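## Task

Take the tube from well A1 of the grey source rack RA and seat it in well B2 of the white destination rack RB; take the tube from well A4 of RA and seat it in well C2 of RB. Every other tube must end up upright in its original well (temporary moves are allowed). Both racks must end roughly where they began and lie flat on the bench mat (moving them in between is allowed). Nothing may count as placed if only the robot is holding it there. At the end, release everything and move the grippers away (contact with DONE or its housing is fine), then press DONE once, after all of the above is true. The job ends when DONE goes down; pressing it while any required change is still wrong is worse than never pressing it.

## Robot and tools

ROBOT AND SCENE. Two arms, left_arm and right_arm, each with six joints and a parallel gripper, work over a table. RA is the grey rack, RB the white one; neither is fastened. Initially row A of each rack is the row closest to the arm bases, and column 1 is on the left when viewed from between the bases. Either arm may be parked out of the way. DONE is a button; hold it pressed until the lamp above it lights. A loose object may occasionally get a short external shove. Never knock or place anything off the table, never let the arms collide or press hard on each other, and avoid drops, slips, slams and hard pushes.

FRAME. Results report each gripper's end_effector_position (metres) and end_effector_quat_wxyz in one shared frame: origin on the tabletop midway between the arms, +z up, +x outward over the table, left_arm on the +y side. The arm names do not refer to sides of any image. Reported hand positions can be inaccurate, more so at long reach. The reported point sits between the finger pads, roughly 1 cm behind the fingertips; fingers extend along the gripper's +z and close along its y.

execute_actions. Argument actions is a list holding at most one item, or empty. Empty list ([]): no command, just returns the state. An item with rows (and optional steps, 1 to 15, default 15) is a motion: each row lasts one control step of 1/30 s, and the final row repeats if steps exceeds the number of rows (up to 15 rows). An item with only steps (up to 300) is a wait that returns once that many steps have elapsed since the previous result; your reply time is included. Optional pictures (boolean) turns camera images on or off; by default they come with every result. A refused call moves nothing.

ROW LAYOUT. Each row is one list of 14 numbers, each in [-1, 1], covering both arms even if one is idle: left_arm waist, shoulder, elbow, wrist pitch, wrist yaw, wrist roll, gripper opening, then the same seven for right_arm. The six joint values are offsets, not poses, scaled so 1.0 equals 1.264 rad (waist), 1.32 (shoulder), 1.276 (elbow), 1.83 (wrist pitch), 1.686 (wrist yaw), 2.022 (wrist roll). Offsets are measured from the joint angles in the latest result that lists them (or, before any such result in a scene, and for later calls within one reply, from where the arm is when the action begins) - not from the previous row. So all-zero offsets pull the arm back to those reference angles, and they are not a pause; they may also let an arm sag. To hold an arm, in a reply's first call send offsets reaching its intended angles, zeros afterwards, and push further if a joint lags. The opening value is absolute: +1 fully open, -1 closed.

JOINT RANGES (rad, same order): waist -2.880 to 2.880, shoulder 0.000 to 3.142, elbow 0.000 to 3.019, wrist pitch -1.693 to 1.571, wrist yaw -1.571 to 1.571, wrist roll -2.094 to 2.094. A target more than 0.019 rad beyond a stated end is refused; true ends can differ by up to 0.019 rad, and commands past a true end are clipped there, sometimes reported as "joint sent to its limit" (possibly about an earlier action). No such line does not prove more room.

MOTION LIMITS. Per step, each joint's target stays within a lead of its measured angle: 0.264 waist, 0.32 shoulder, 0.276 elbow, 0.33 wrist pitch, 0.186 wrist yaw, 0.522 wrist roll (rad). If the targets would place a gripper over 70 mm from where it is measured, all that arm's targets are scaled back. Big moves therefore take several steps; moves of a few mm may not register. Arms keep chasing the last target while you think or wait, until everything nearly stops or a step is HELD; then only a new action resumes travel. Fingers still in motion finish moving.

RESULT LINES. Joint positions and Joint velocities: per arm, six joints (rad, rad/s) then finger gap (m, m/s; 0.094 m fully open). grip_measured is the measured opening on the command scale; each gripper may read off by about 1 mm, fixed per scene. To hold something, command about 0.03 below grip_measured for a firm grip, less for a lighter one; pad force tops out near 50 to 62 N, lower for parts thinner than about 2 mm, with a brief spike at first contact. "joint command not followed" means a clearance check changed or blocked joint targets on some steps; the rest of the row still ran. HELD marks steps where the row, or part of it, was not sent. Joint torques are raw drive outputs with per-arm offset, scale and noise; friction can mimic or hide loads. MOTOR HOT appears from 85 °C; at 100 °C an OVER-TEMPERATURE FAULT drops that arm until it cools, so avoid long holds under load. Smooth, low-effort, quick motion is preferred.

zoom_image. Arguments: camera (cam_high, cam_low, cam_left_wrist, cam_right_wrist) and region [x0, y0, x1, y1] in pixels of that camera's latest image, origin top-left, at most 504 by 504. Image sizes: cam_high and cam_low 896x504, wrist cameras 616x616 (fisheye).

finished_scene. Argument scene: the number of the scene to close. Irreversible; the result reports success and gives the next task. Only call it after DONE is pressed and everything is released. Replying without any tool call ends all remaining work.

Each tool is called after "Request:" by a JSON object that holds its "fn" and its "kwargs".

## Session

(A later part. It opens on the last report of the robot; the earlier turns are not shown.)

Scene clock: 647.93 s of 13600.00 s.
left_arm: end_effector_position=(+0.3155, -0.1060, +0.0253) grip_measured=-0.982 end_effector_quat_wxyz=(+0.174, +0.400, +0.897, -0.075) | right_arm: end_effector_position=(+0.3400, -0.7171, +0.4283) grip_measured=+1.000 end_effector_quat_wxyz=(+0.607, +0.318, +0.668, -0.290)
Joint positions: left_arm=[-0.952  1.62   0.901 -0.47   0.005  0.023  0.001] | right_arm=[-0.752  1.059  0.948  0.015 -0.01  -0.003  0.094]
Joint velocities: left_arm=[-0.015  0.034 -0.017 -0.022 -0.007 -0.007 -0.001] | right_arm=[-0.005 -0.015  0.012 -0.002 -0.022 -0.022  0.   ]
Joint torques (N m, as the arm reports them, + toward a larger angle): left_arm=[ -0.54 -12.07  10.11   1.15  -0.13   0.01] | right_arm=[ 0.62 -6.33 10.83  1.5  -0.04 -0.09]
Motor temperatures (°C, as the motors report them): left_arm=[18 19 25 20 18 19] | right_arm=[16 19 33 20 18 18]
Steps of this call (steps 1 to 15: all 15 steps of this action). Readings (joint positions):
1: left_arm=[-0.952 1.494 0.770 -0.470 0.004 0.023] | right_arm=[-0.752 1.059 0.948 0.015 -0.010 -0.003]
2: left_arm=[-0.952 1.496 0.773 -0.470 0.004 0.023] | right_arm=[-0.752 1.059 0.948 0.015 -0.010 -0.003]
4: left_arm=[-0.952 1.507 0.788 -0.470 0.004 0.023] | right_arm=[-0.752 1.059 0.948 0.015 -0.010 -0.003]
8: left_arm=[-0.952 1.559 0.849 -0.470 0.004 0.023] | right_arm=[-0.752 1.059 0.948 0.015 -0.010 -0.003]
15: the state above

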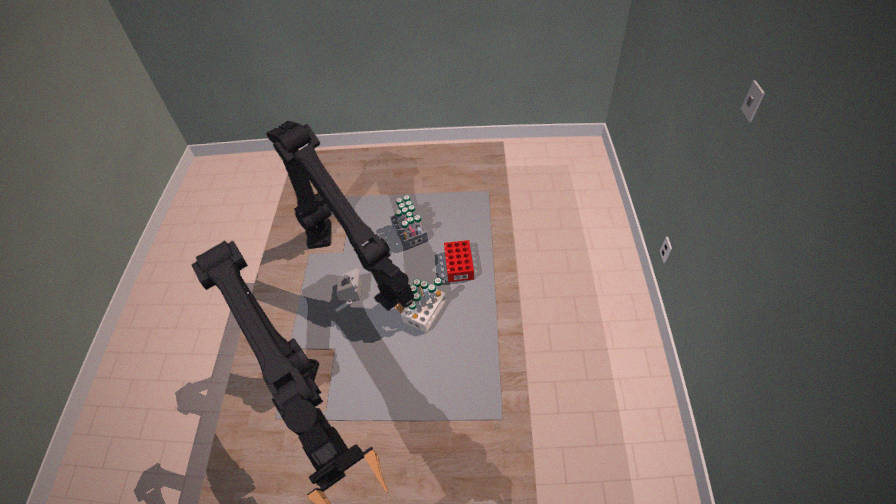

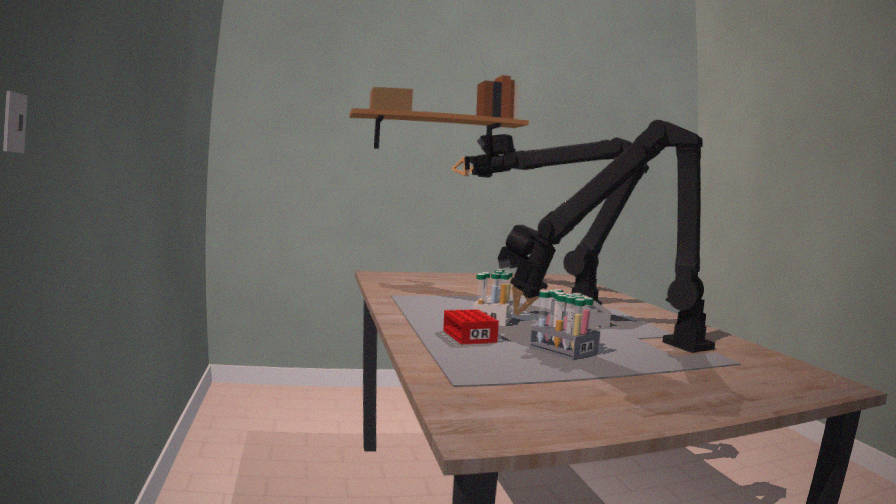

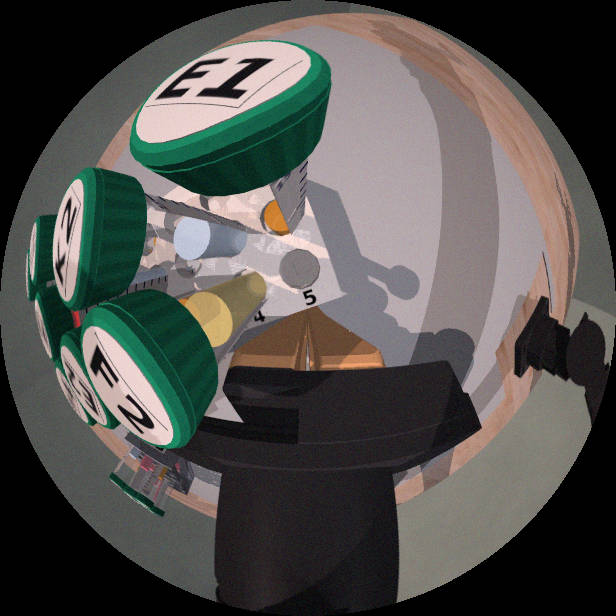

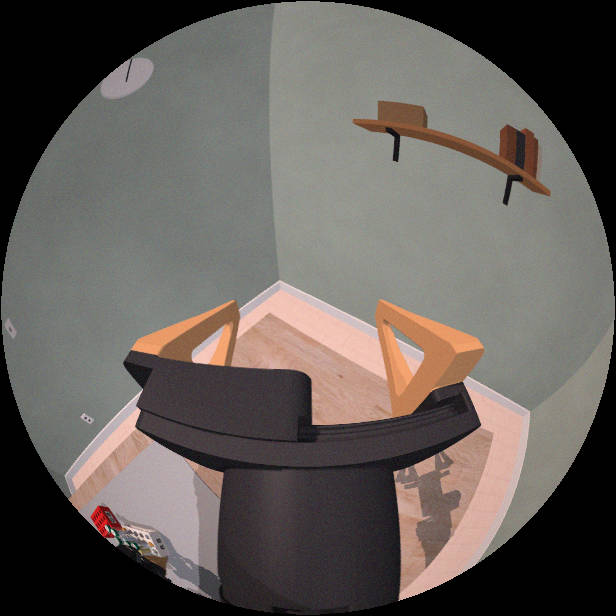

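In contact. Push with the wrist, which also raises the camera.

Request:
{"fn": "execute_actions", "kwargs": {"actions": [{"rows":[[0,0,0.01,0.015,0,0,-1,0,0,0.01,0,0,0,1],[0,0,0.01,0.025,0,0,-1,0,0,0.01,0,0,0,1],[0,0,0.01,0.035,0,0,-1,0,0,0.01,0,0,0,1],[0,0,0.01,0.045,0,0,-1,0,0,0.01,0,0,0,1],[0,0,0.01,0.055,0,0,-1,0,0,0.01,0,0,0,1],[0,0,0.01,0.065,0,0,-1,0,0,0.01,0,0,0,1],[0,0,0.01,0.075,0,0,-1,0,0,0.01,0,0,0,1]],"steps":15}]}}

Scene clock: 656.40 s of 13600.00 s.
left_arm: end_effector_position=(+0.3310, -0.1224, +0.0354) grip_measured=-0.982 end_effector_quat_wxyz=(+0.219, +0.396, +0.887, -0.094) | right_arm: end_effector_position=(+0.3400, -0.7171, +0.4283) grip_measured=+1.000 end_effector_quat_wxyz=(+0.607, +0.318, +0.668, -0.290)
Joint positions: left_arm=[-0.952  1.621  0.901 -0.369  0.005  0.023  0.001] | right_arm=[-0.752  1.059  0.948  0.015 -0.01  -0.003  0.094]
Joint velocities: left_arm=[ 0.005 -0.005 -0.002 -0.017 -0.022  0.066  0.001] | right_arm=[-0.005  0.005 -0.022 -0.002  0.007  0.007  0.   ]
Joint torques (N m, as the arm reports them, + toward a larger angle): left_arm=[ -0.4  -12.29   7.68   2.59  -0.18   0.04] | right_arm=[ 1.41 -4.95 10.41  1.32  0.03 -0.13]
Motor temperatures (°C, as the motors report them): left_arm=[18 20 25 20 18 19] | right_arm=[16 19 33 20 18 18]
Steps of this call (steps 1 to 15: the robot went on to your last target; steps 16 to 100: nothing new was sent; then 4.63 s passed at rest; steps 101 to 115: all 15 steps of this action). Readings (joint positions):
101: left_arm=[-0.952 1.621 0.901 -0.470 0.005 0.023] | right_arm=[-0.752 1.059 0.948 0.015 -0.010 -0.003]
102: left_arm=[-0.952 1.621 0.901 -0.467 0.005 0.023] | right_arm=[-0.752 1.059 0.948 0.015 -0.010 -0.003]
104: left_arm=[-0.952 1.621 0.901 -0.451 0.005 0.023] | right_arm=[-0.752 1.059 0.948 0.015 -0.010 -0.003]
108: left_arm=[-0.952 1.621 0.901 -0.388 0.005 0.023] | right_arm=[-0.752 1.059 0.948 0.015 -0.010 -0.003]
115: the state above

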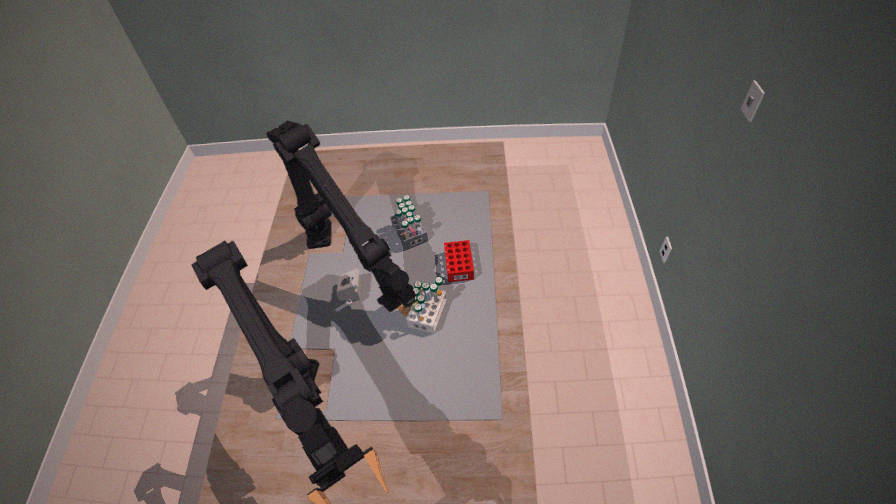

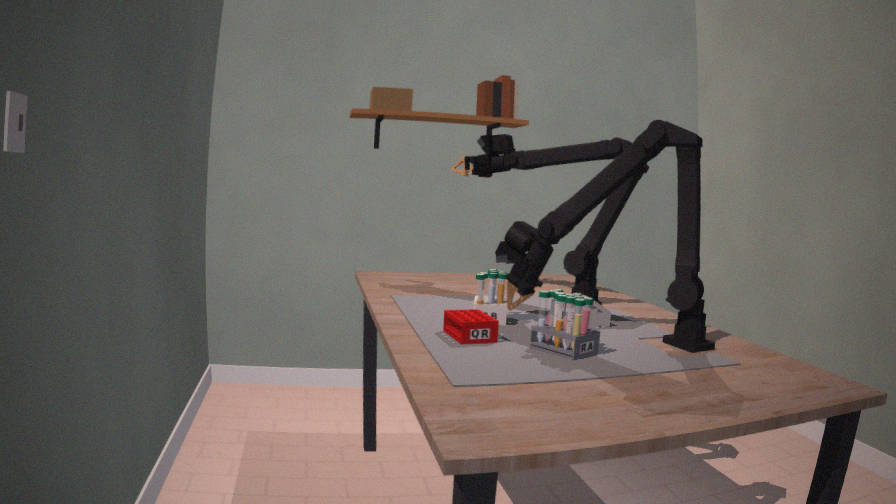

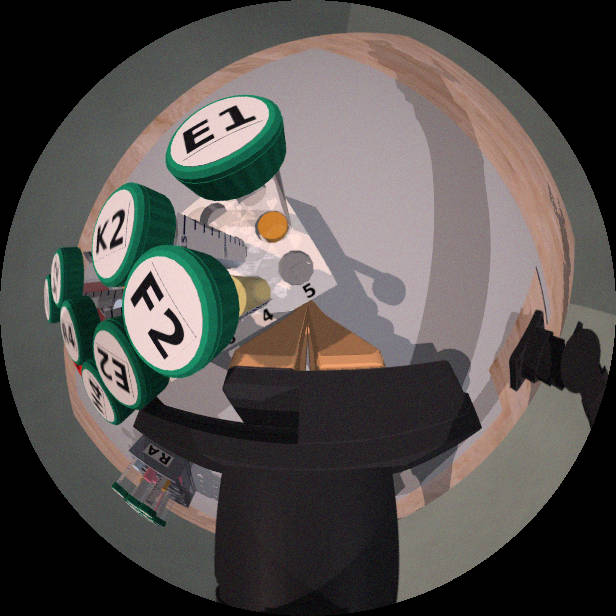

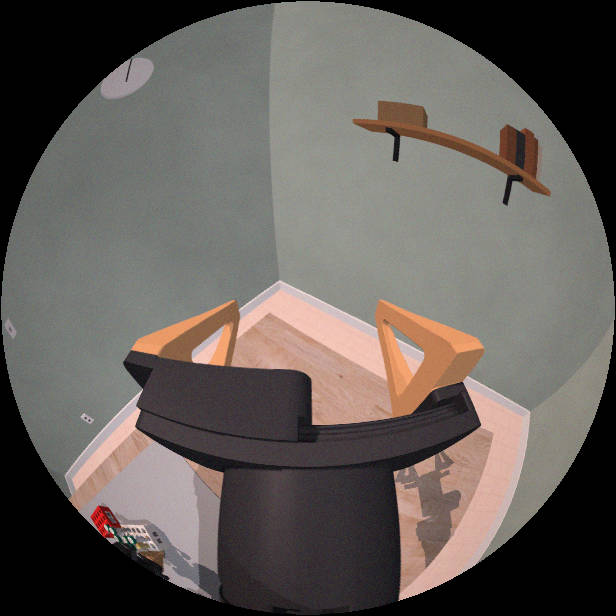

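Good enough. Retreat and rise.

Request:
{"fn": "execute_actions", "kwargs": {"actions": [{"rows":[[0,-0.02,-0.01,-0.03,0,0,-1,0,0,0.01,0,0,0,1],[0,-0.04,-0.02,-0.05,0,0,-1,0,0,0.01,0,0,0,1],[0,-0.07,-0.04,-0.07,0,0,-1,0,0,0.01,0,0,0,1],[0,-0.1,-0.06,-0.09,0,0,-1,0,0,0.01,0,0,0,1],[0,-0.14,-0.08,-0.11,0,0,-1,0,0,0.01,0,0,0,1],[0,-0.18,-0.1,-0.13,0,0,-1,0,0,0.01,0,0,0,1],[0,-0.24,-0.1,-0.16,0,0,-1,0,0,0.01,0,0,0,1]],"steps":15}], "pictures": false}}

Request:
{"fn": "execute_actions", "kwargs": {"actions": [{"rows":[[0,-0.1,0.05,-0.1,0,0,-1,0,0,0.01,0,0,0,1],[-0.05,-0.2,0.1,-0.2,0,0,-1,0,0,0.01,0,0,0,1],[-0.1,-0.2,0.1,-0.3,0,0,-1,0,0,0.01,0,0,0,1]],"steps":15}], "pictures": false}}

Request:
{"fn": "execute_actions", "kwargs": {"actions": [{"steps":20}]}}

Request:
{"fn": "zoom_image", "kwargs": {"camera": "cam_high", "region": [310,250,470,350]}}

Scene clock: 671.17 s of 13600.00 s.
left_arm: end_effector_position=(+0.2578, -0.0446, +0.0962) grip_measured=-0.982 end_effector_quat_wxyz=(+0.184, +0.399, +0.894, -0.080) | right_arm: end_effector_position=(+0.3400, -0.7171, +0.4283) grip_measured=+1.000 end_effector_quat_wxyz=(+0.607, +0.318, +0.668, -0.290)
Joint positions: left_arm=[-0.952  1.271  0.75  -0.646  0.005  0.023  0.001] | right_arm=[-0.752  1.059  0.948  0.015 -0.01  -0.003  0.094]
Joint velocities: left_arm=[-0.015  0.093 -0.002 -0.007 -0.037 -0.051 -0.001] | right_arm=[ 0.005  0.005  0.017  0.002  0.037 -0.037  0.   ]
Joint torques (N m, as the arm reports them, + toward a larger angle): left_arm=[-0.61 -4.67  9.47  0.62 -0.16  0.02] | right_arm=[ 1.96 -6.1  10.46  1.64 -0.09 -0.12]
Motor temperatures (°C, as the motors report them): left_arm=[18 20 25 20 18 19] | right_arm=[16 19 33 20 18 18]
Steps of this call (steps 1 to 15: the robot went on to your last target; steps 16 to 150: nothing new was sent; then 9.27 s passed at rest; steps 151 to 165: all 15 steps of this action). Readings (joint positions):
151: left_arm=[-0.952 1.621 0.900 -0.376 0.005 0.023] | right_arm=[-0.752 1.059 0.948 0.015 -0.010 -0.003]
152: left_arm=[-0.952 1.618 0.898 -0.392 0.005 0.023] | right_arm=[-0.752 1.059 0.948 0.015 -0.010 -0.003]
154: left_arm=[-0.952 1.594 0.873 -0.445 0.005 0.023] | right_arm=[-0.752 1.059 0.948 0.015 -0.010 -0.003]
158: left_arm=[-0.952 1.437 0.767 -0.597 0.005 0.023] | right_arm=[-0.752 1.059 0.948 0.015 -0.010 -0.003]
165: the state above

Scene clock: 671.67 s of 13600.00 s.
left_arm: end_effector_position=(+0.1626, -0.0003, +0.1900) grip_measured=-0.982 end_effector_quat_wxyz=(+0.112, +0.461, +0.878, -0.058) | right_arm: end_effector_position=(+0.3400, -0.7171, +0.4283) grip_measured=+1.000 end_effector_quat_wxyz=(+0.607, +0.318, +0.668, -0.290)
Joint positions: left_arm=[-1.079  0.984  0.838 -1.172  0.004  0.023  0.001] | right_arm=[-0.752  1.059  0.948  0.015 -0.01  -0.003  0.094]
Joint velocities: left_arm=[-0.005  0.063  0.002 -0.046 -0.125  0.007  0.001] | right_arm=[ 0.005  0.015  0.007  0.017 -0.037 -0.037  0.   ]
Joint torques (N m, as the arm reports them, + toward a larger angle): left_arm=[-0.3  -1.76 11.37  0.29 -0.11  0.03] | right_arm=[ 2.08 -6.68 10.66  1.34 -0.02 -0.09]
Motor temperatures (°C, as the motors report them): left_arm=[18 20 25 20 18 19] | right_arm=[16 19 33 20 18 18]
Steps of this call (steps 1 to 15: all 15 steps of this action). Readings (joint positions):
1: left_arm=[-0.952 1.267 0.753 -0.679 0.005 0.023] | right_arm=[-0.752 1.059 0.948 0.015 -0.010 -0.003]
2: left_arm=[-0.955 1.251 0.755 -0.737 0.005 0.023] | right_arm=[-0.752 1.059 0.948 0.015 -0.010 -0.003]
4: left_arm=[-0.977 1.195 0.756 -0.858 0.004 0.023] | right_arm=[-0.752 1.059 0.948 0.015 -0.010 -0.003]
8: left_arm=[-1.058 1.056 0.787 -1.107 0.004 0.023] | right_arm=[-0.752 1.059 0.948 0.015 -0.010 -0.003]
15: the state above

Scene clock: 672.33 s of 13600.00 s.
left_arm: end_effector_position=(+0.1627, -0.0005, +0.1857) grip_measured=-0.982 end_effector_quat_wxyz=(+0.104, +0.461, +0.879, -0.054) | right_arm: end_effector_position=(+0.3400, -0.7171, +0.4283) grip_measured=+1.000 end_effector_quat_wxyz=(+0.607, +0.318, +0.668, -0.290)
Joint positions: left_arm=[-1.079  0.998  0.838 -1.175  0.004  0.023  0.001] | right_arm=[-0.752  1.059  0.948  0.015 -0.01  -0.003  0.094]
Joint velocities: left_arm=[ 0.015 -0.005  0.002 -0.022  0.007  0.066  0.001] | right_arm=[-0.005 -0.005 -0.007 -0.007 -0.095  0.007  0.   ]
Joint torques (N m, as the arm reports them, + toward a larger angle): left_arm=[-0.71 -2.69 11.41  0.29 -0.13 -0.02] | right_arm=[ 1.32 -5.78 10.46  1.58 -0.07 -0.15]
Motor temperatures (°C, as the motors report them): left_arm=[18 20 25 20 18 19] | right_arm=[16 19 33 20 18 18]
Steps of this call (steps 1 to 20: the robot went on to your last target). Readings (joint positions):
1: left_arm=[-1.079 0.987 0.838 -1.174 0.004 0.023] | right_arm=[-0.752 1.059 0.948 0.015 -0.010 -0.003]
2: left_arm=[-1.079 0.991 0.838 -1.175 0.004 0.023] | right_arm=[-0.752 1.059 0.948 0.015 -0.010 -0.003]
4: left_arm=[-1.079 0.996 0.838 -1.175 0.004 0.023] | right_arm=[-0.752 1.059 0.948 0.015 -0.010 -0.003]
8: left_arm=[-1.079 0.998 0.838 -1.175 0.004 0.023] | right_arm=[-0.752 1.059 0.948 0.015 -0.010 -0.003]
20: the state above

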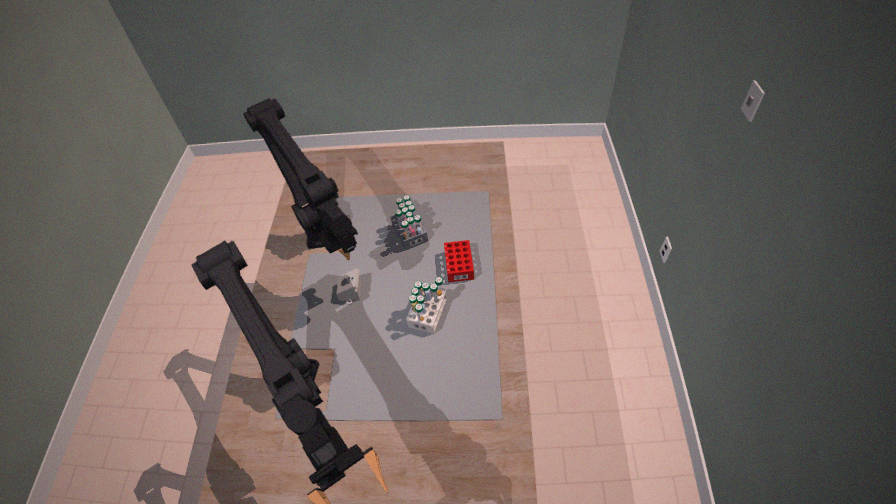

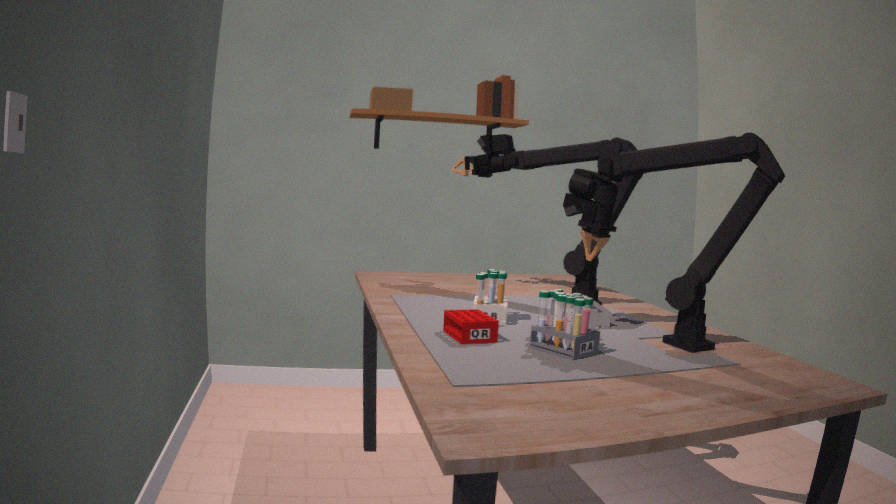

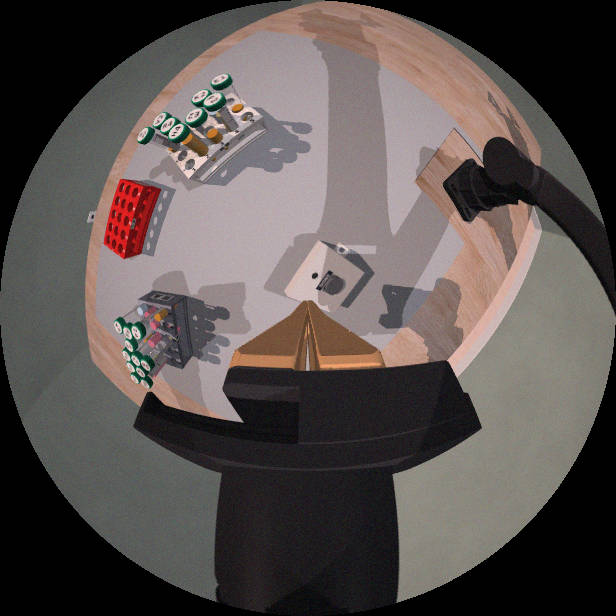

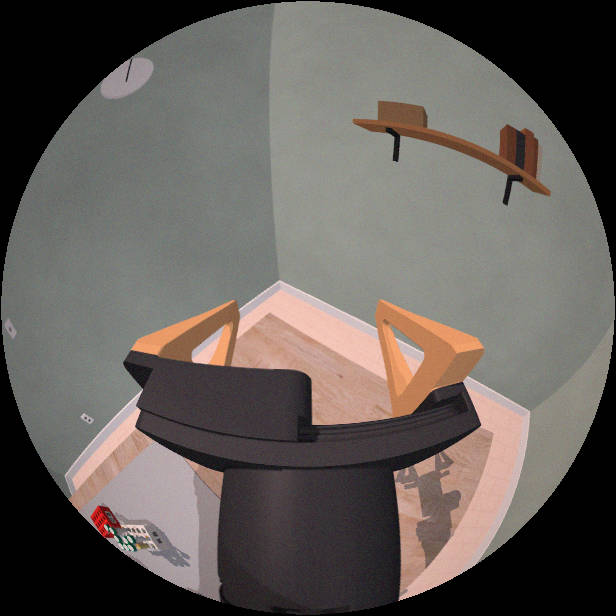

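Region (310, 250, 470, 350) of cam_high's 896x504 image, scaled by 3.150, with more detail than that image has; it fills the top 315 rows of this view, and the rest is white.

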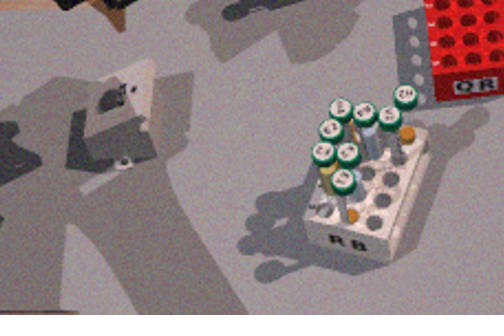

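Request:
{"fn": "execute_actions", "kwargs": {"actions": [{"rows":[[-0.04,0.05,0.01,0,0,0,-1,0,0,0.01,0,0,0,1],[-0.085,0.1,0.01,0,0,0,-1,0,0,0.01,0,0,0,1],[-0.085,0.15,0.01,0.03,0,0,-1,0,0,0.01,0,0,0,1],[-0.085,0.2,0.01,0.05,0,0,-1,0,0,0.01,0,0,0,1]],"steps":15}], "pictures": false}}

Request:
{"fn": "execute_actions", "kwargs": {"actions": [{"steps":10}]}}

Scene clock: 684.87 s of 13600.00 s.
left_arm: end_effector_position=(+0.1439, -0.0358, +0.0984) grip_measured=-0.982 end_effector_quat_wxyz=(+0.003, +0.513, +0.859, -0.004) | right_arm: end_effector_position=(+0.3400, -0.7171, +0.4283) grip_measured=+1.000 end_effector_quat_wxyz=(+0.607, +0.318, +0.668, -0.290)
Joint positions: left_arm=[-1.19   1.292  0.834 -1.102  0.004  0.023  0.001] | right_arm=[-0.752  1.059  0.948  0.015 -0.01  -0.003  0.094]
Joint velocities: left_arm=[-0.015 -0.19   0.007 -0.007 -0.051 -0.066 -0.   ] | right_arm=[ 0.015 -0.024 -0.032 -0.022 -0.11   0.022  0.   ]
Joint torques (N m, as the arm reports them, + toward a larger angle): left_arm=[-0.32 -8.71  8.63  1.23 -0.14  0.05] | right_arm=[ 1.79 -5.47 10.44  1.92  0.03 -0.09]
Motor temperatures (°C, as the motors report them): left_arm=[18 19 26 20 18 19] | right_arm=[16 19 33 20 18 18]
Steps of this call (steps 1 to 15: the robot went on to your last target; steps 16 to 90: nothing new was sent; then 9.03 s passed at rest; steps 91 to 105: all 15 steps of this action). Readings (joint positions):
91: left_arm=[-1.083 1.002 0.838 -1.175 0.004 0.023] | right_arm=[-0.752 1.059 0.948 0.015 -0.010 -0.003]
92: left_arm=[-1.098 1.015 0.838 -1.175 0.002 0.023] | right_arm=[-0.752 1.059 0.948 0.015 -0.010 -0.003]
94: left_arm=[-1.147 1.081 0.838 -1.156 0.002 0.023] | right_arm=[-0.752 1.059 0.948 0.015 -0.010 -0.003]
98: left_arm=[-1.190 1.272 0.838 -1.105 0.004 0.023] | right_arm=[-0.752 1.059 0.948 0.015 -0.010 -0.003]
105: the state above

Scene clock: 685.20 s of 13600.00 s.
left_arm: end_effector_position=(+0.1442, -0.0362, +0.1033) grip_measured=-0.982 end_effector_quat_wxyz=(+0.010, +0.513, +0.859, -0.008) | right_arm: end_effector_position=(+0.3400, -0.7171, +0.4283) grip_measured=+1.000 end_effector_quat_wxyz=(+0.607, +0.318, +0.668, -0.290)
Joint positions: left_arm=[-1.19   1.276  0.834 -1.102  0.004  0.023  0.001] | right_arm=[-0.752  1.059  0.948  0.015 -0.01  -0.003  0.094]
Joint velocities: left_arm=[-0.015 -0.005  0.012 -0.017  0.051 -0.066 -0.001] | right_arm=[-0.015 -0.005  0.002  0.007  0.022 -0.037  0.   ]
Joint torques (N m, as the arm reports them, + toward a larger angle): left_arm=[ 0.24 -7.96  8.74  1.22 -0.09  0.03] | right_arm=[ 1.42 -5.1  10.57  1.7  -0.09 -0.18]
Motor temperatures (°C, as the motors report them): left_arm=[18 19 26 20 18 19] | right_arm=[16 19 33 20 18 18]
Steps of this call (steps 1 to 10: the robot went on to your last target). Readings (joint positions):
1: left_arm=[-1.190 1.286 0.834 -1.102 0.004 0.023] | right_arm=[-0.752 1.059 0.948 0.015 -0.010 -0.003]
2: left_arm=[-1.190 1.281 0.834 -1.102 0.004 0.023] | right_arm=[-0.752 1.059 0.948 0.015 -0.010 -0.003]
4: left_arm=[-1.190 1.277 0.834 -1.102 0.004 0.023] | right_arm=[-0.752 1.059 0.948 0.015 -0.010 -0.003]
8: left_arm=[-1.190 1.276 0.834 -1.102 0.004 0.023] | right_arm=[-0.752 1.059 0.948 0.015 -0.010 -0.003]
10: the state above

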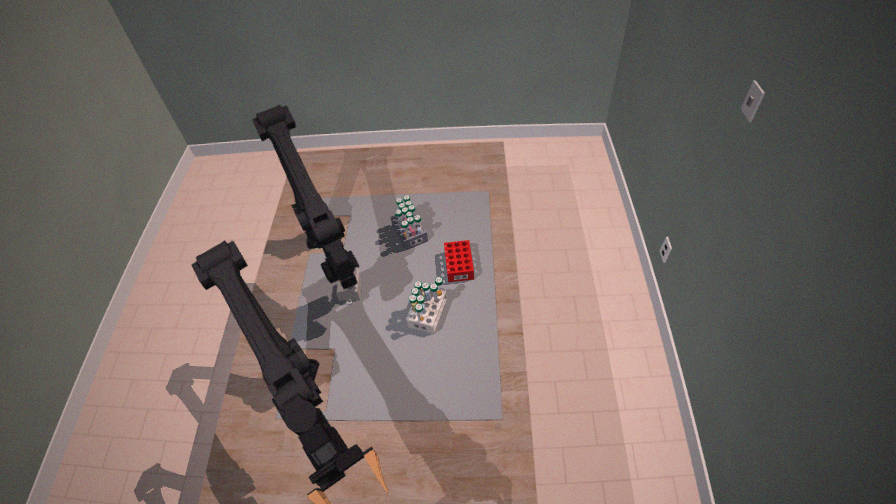

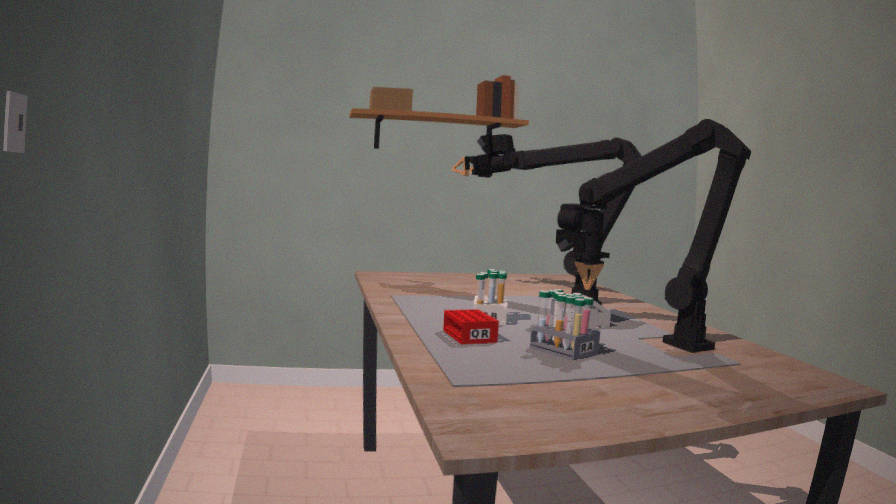

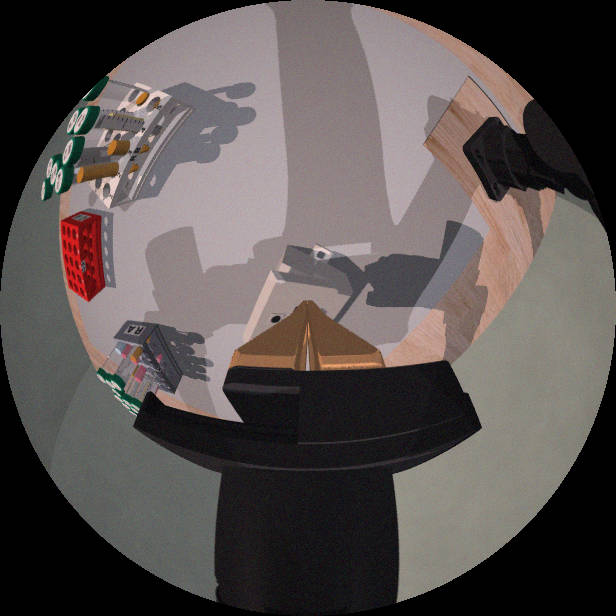

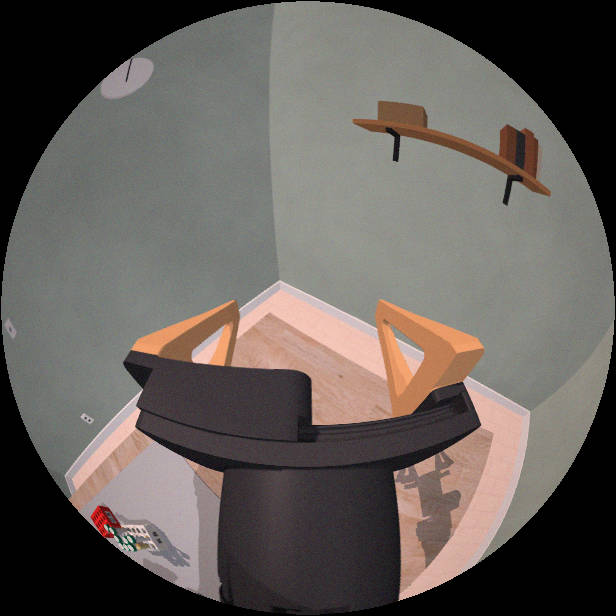

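Request:
{"fn": "execute_actions", "kwargs": {"actions": [{"rows":[[0,-0.03,-0.03,0.02,0,0,-1,0,0,0.01,0,0,0,1],[0,-0.06,-0.06,0.03,0,0,-1,0,0,0.01,0,0,0,1],[0,-0.09,-0.11,0.04,0,0,-1,0,0,0.01,0,0,0,1]],"steps":15}]}}

Scene clock: 692.57 s of 13600.00 s.
left_arm: end_effector_position=(+0.1196, +0.0069, +0.0794) grip_measured=-0.982 end_effector_quat_wxyz=(+0.013, +0.512, +0.859, -0.010) | right_arm: end_effector_position=(+0.3400, -0.7171, +0.4283) grip_measured=+1.000 end_effector_quat_wxyz=(+0.607, +0.318, +0.668, -0.290)
Joint positions: left_arm=[-1.19   1.163  0.672 -1.048  0.004  0.023  0.001] | right_arm=[-0.752  1.059  0.948  0.015 -0.01  -0.003  0.094]
Joint velocities: left_arm=[-0.005 -0.005  0.007 -0.002 -0.022 -0.022 -0.   ] | right_arm=[-0.015 -0.024 -0.007 -0.007 -0.066 -0.007  0.   ]
Joint torques (N m, as the arm reports them, + toward a larger angle): left_arm=[-0.32 -5.42  8.55  1.39 -0.14  0.  ] | right_arm=[ 1.65 -5.61 10.72  1.35 -0.01 -0.14]
Motor temperatures (°C, as the motors report them): left_arm=[18 19 26 20 18 19] | right_arm=[16 19 33 20 18 18]
Steps of this call (steps 1 to 30: the robot went on to your last target; steps 31 to 90: nothing new was sent; then 3.87 s passed at rest; steps 91 to 105: all 15 steps of this action). Readings (joint positions):
91: left_arm=[-1.190 1.274 0.829 -1.097 0.004 0.023] | right_arm=[-0.752 1.059 0.948 0.015 -0.010 -0.003]
92: left_arm=[-1.190 1.266 0.815 -1.083 0.004 0.023] | right_arm=[-0.752 1.059 0.948 0.015 -0.010 -0.003]
94: left_arm=[-1.190 1.226 0.752 -1.052 0.004 0.023] | right_arm=[-0.752 1.059 0.948 0.015 -0.010 -0.003]
98: left_arm=[-1.190 1.165 0.673 -1.050 0.004 0.023] | right_arm=[-0.752 1.059 0.948 0.015 -0.010 -0.003]
105: the state above

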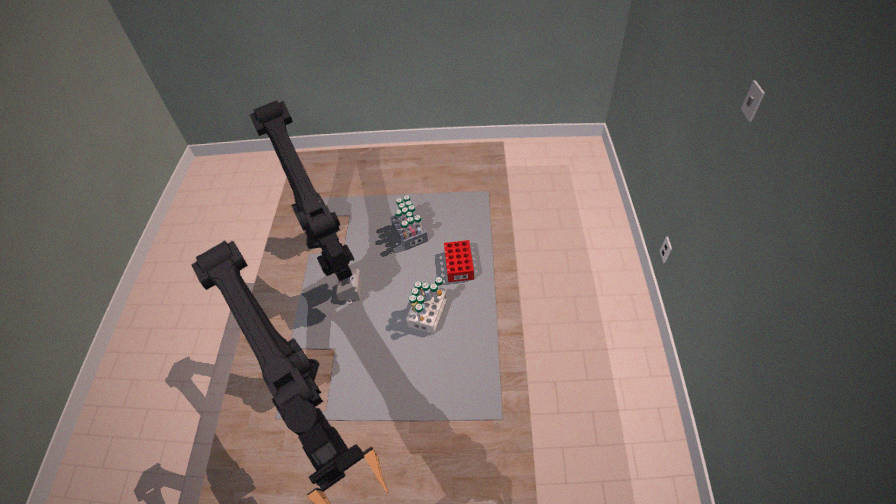

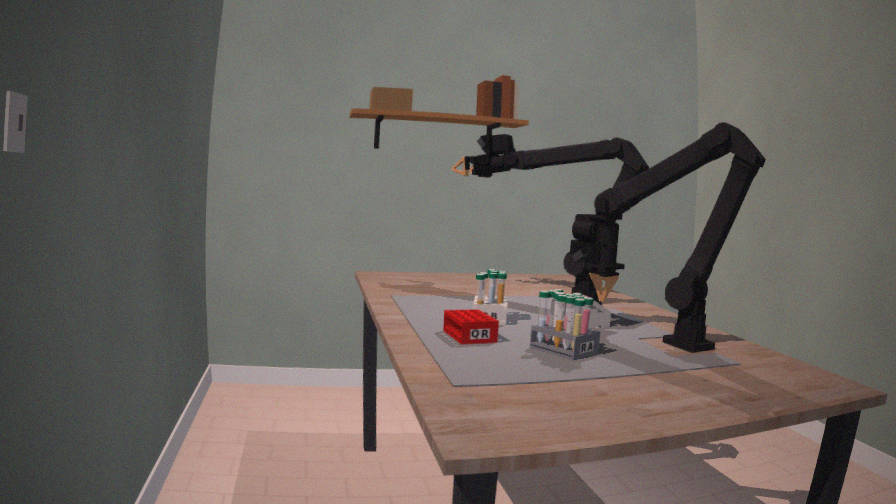

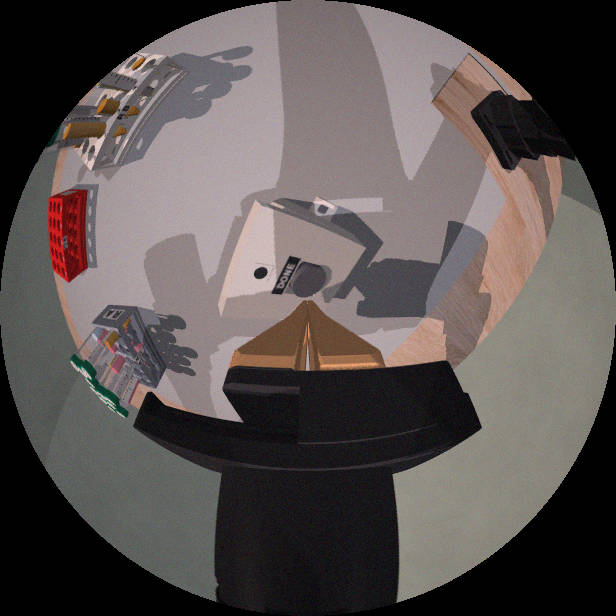

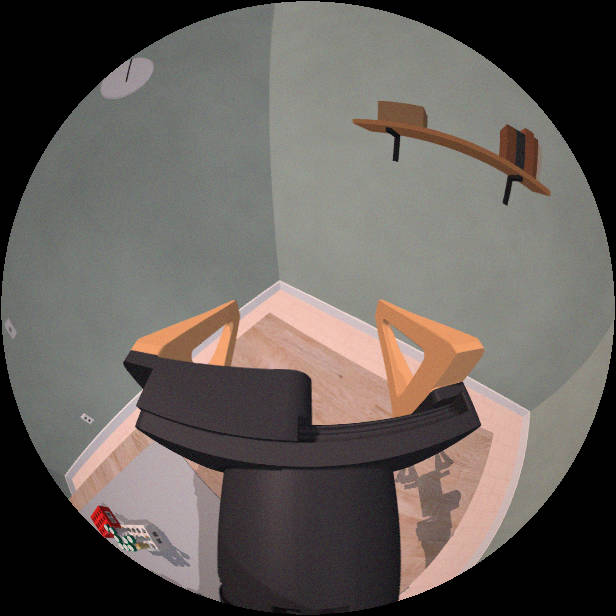

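Request:
{"fn": "execute_actions", "kwargs": {"actions": [{"rows":[[0,0,0.01,0.03,0,0,-1,0,0,0.01,0,0,0,1],[0,0,0.01,0.06,0,0,-1,0,0,0.01,0,0,0,1],[0,0.02,0.01,0.06,0,0,-1,0,0,0.01,0,0,0,1],[0,0.04,0.01,0.06,0,0,-1,0,0,0.01,0,0,0,1],[0,0.06,0.01,0.06,0,0,-1,0,0,0.01,0,0,0,1],[0,0.075,0.01,0.06,0,0,-1,0,0,0.01,0,0,0,1]],"steps":15}]}}

Scene clock: 703.03 s of 13600.00 s.
left_arm: end_effector_position=(+0.1269, -0.0131, +0.0700) grip_measured=-0.983 end_effector_quat_wxyz=(+0.027, +0.514, +0.857, -0.027) | right_arm: end_effector_position=(+0.3400, -0.7171, +0.4283) grip_measured=+1.000 end_effector_quat_wxyz=(+0.607, +0.318, +0.668, -0.290)
Joint positions: left_arm=[-1.192  1.212  0.68  -0.964  0.02   0.023  0.001] | right_arm=[-0.752  1.059  0.948  0.015 -0.01  -0.003  0.094]
Joint velocities: left_arm=[ 0.005  0.005  0.002 -0.007  0.037  0.007 -0.   ] | right_arm=[-0.005 -0.015 -0.007 -0.012  0.051 -0.007  0.   ]
Joint torques (N m, as the arm reports them, + toward a larger angle): no reading
Motor temperatures (°C, as the motors report them): left_arm=[18 19 25 20 19 19] | right_arm=[16 19 33 20 18 18]
The task's run ended inside this call: 7 steps that you had sent did not run.
Steps of this call (steps 1 to 15: the robot went on to your last target; steps 16 to 90: nothing new was sent; then 7.20 s passed at rest; steps 91 to 98: the first 8 steps of this action). Readings (joint positions):
91: left_arm=[-1.190 1.163 0.672 -1.042 0.004 0.023] | right_arm=[-0.752 1.059 0.948 0.015 -0.010 -0.003]
92: left_arm=[-1.190 1.163 0.672 -1.023 0.004 0.023] | right_arm=[-0.752 1.059 0.948 0.015 -0.010 -0.003]
94: left_arm=[-1.190 1.169 0.672 -0.981 0.004 0.023] | right_arm=[-0.752 1.059 0.948 0.015 -0.010 -0.003]
98: left_arm=[-1.192 1.211 0.679 -0.963 0.020 0.023] | right_arm=[-0.752 1.059 0.948 0.015 -0.010 -0.003]
The task's run has ended: the event that ends the task has happened. This ends this scene only. If you have not yet called finished_scene for this scene, call it to go on to the next scene.

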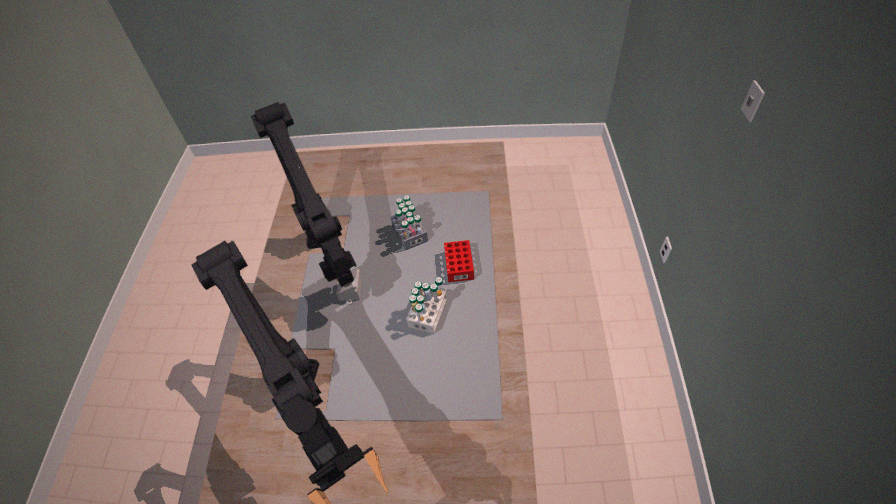

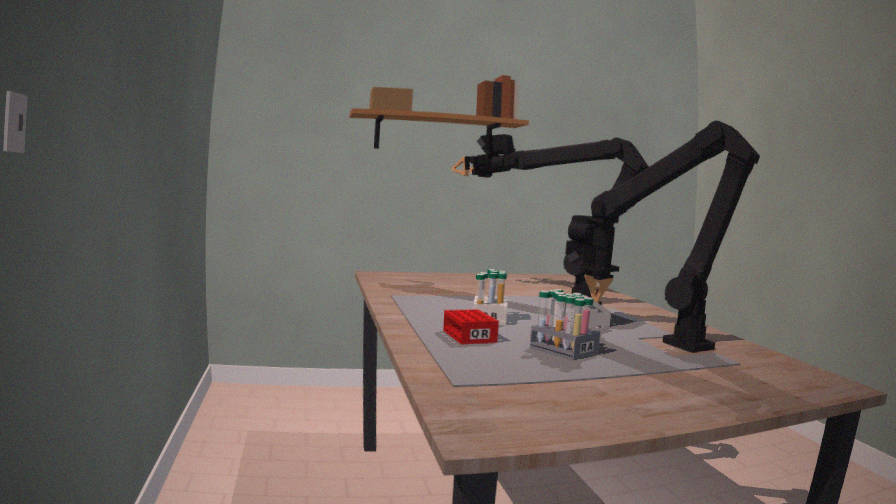

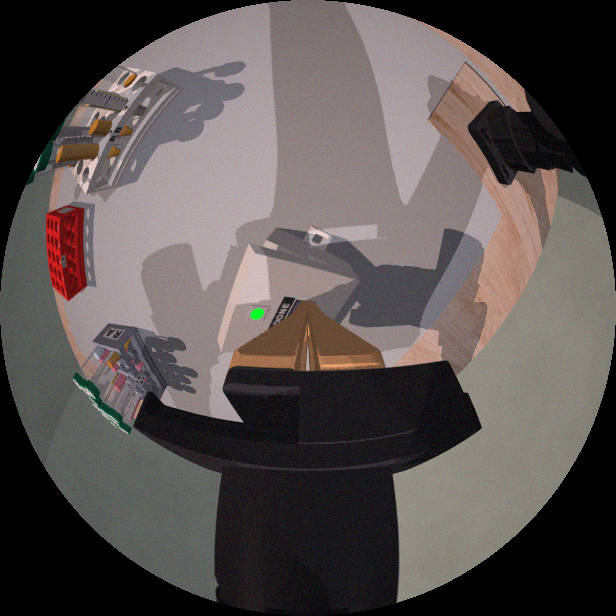

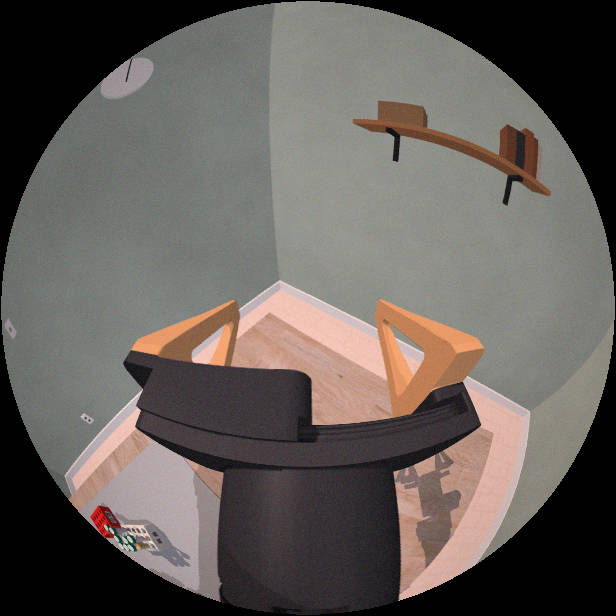

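Request:
{"fn": "finished_scene", "kwargs": {"scene": 1}}

The scene is finished: the task was done.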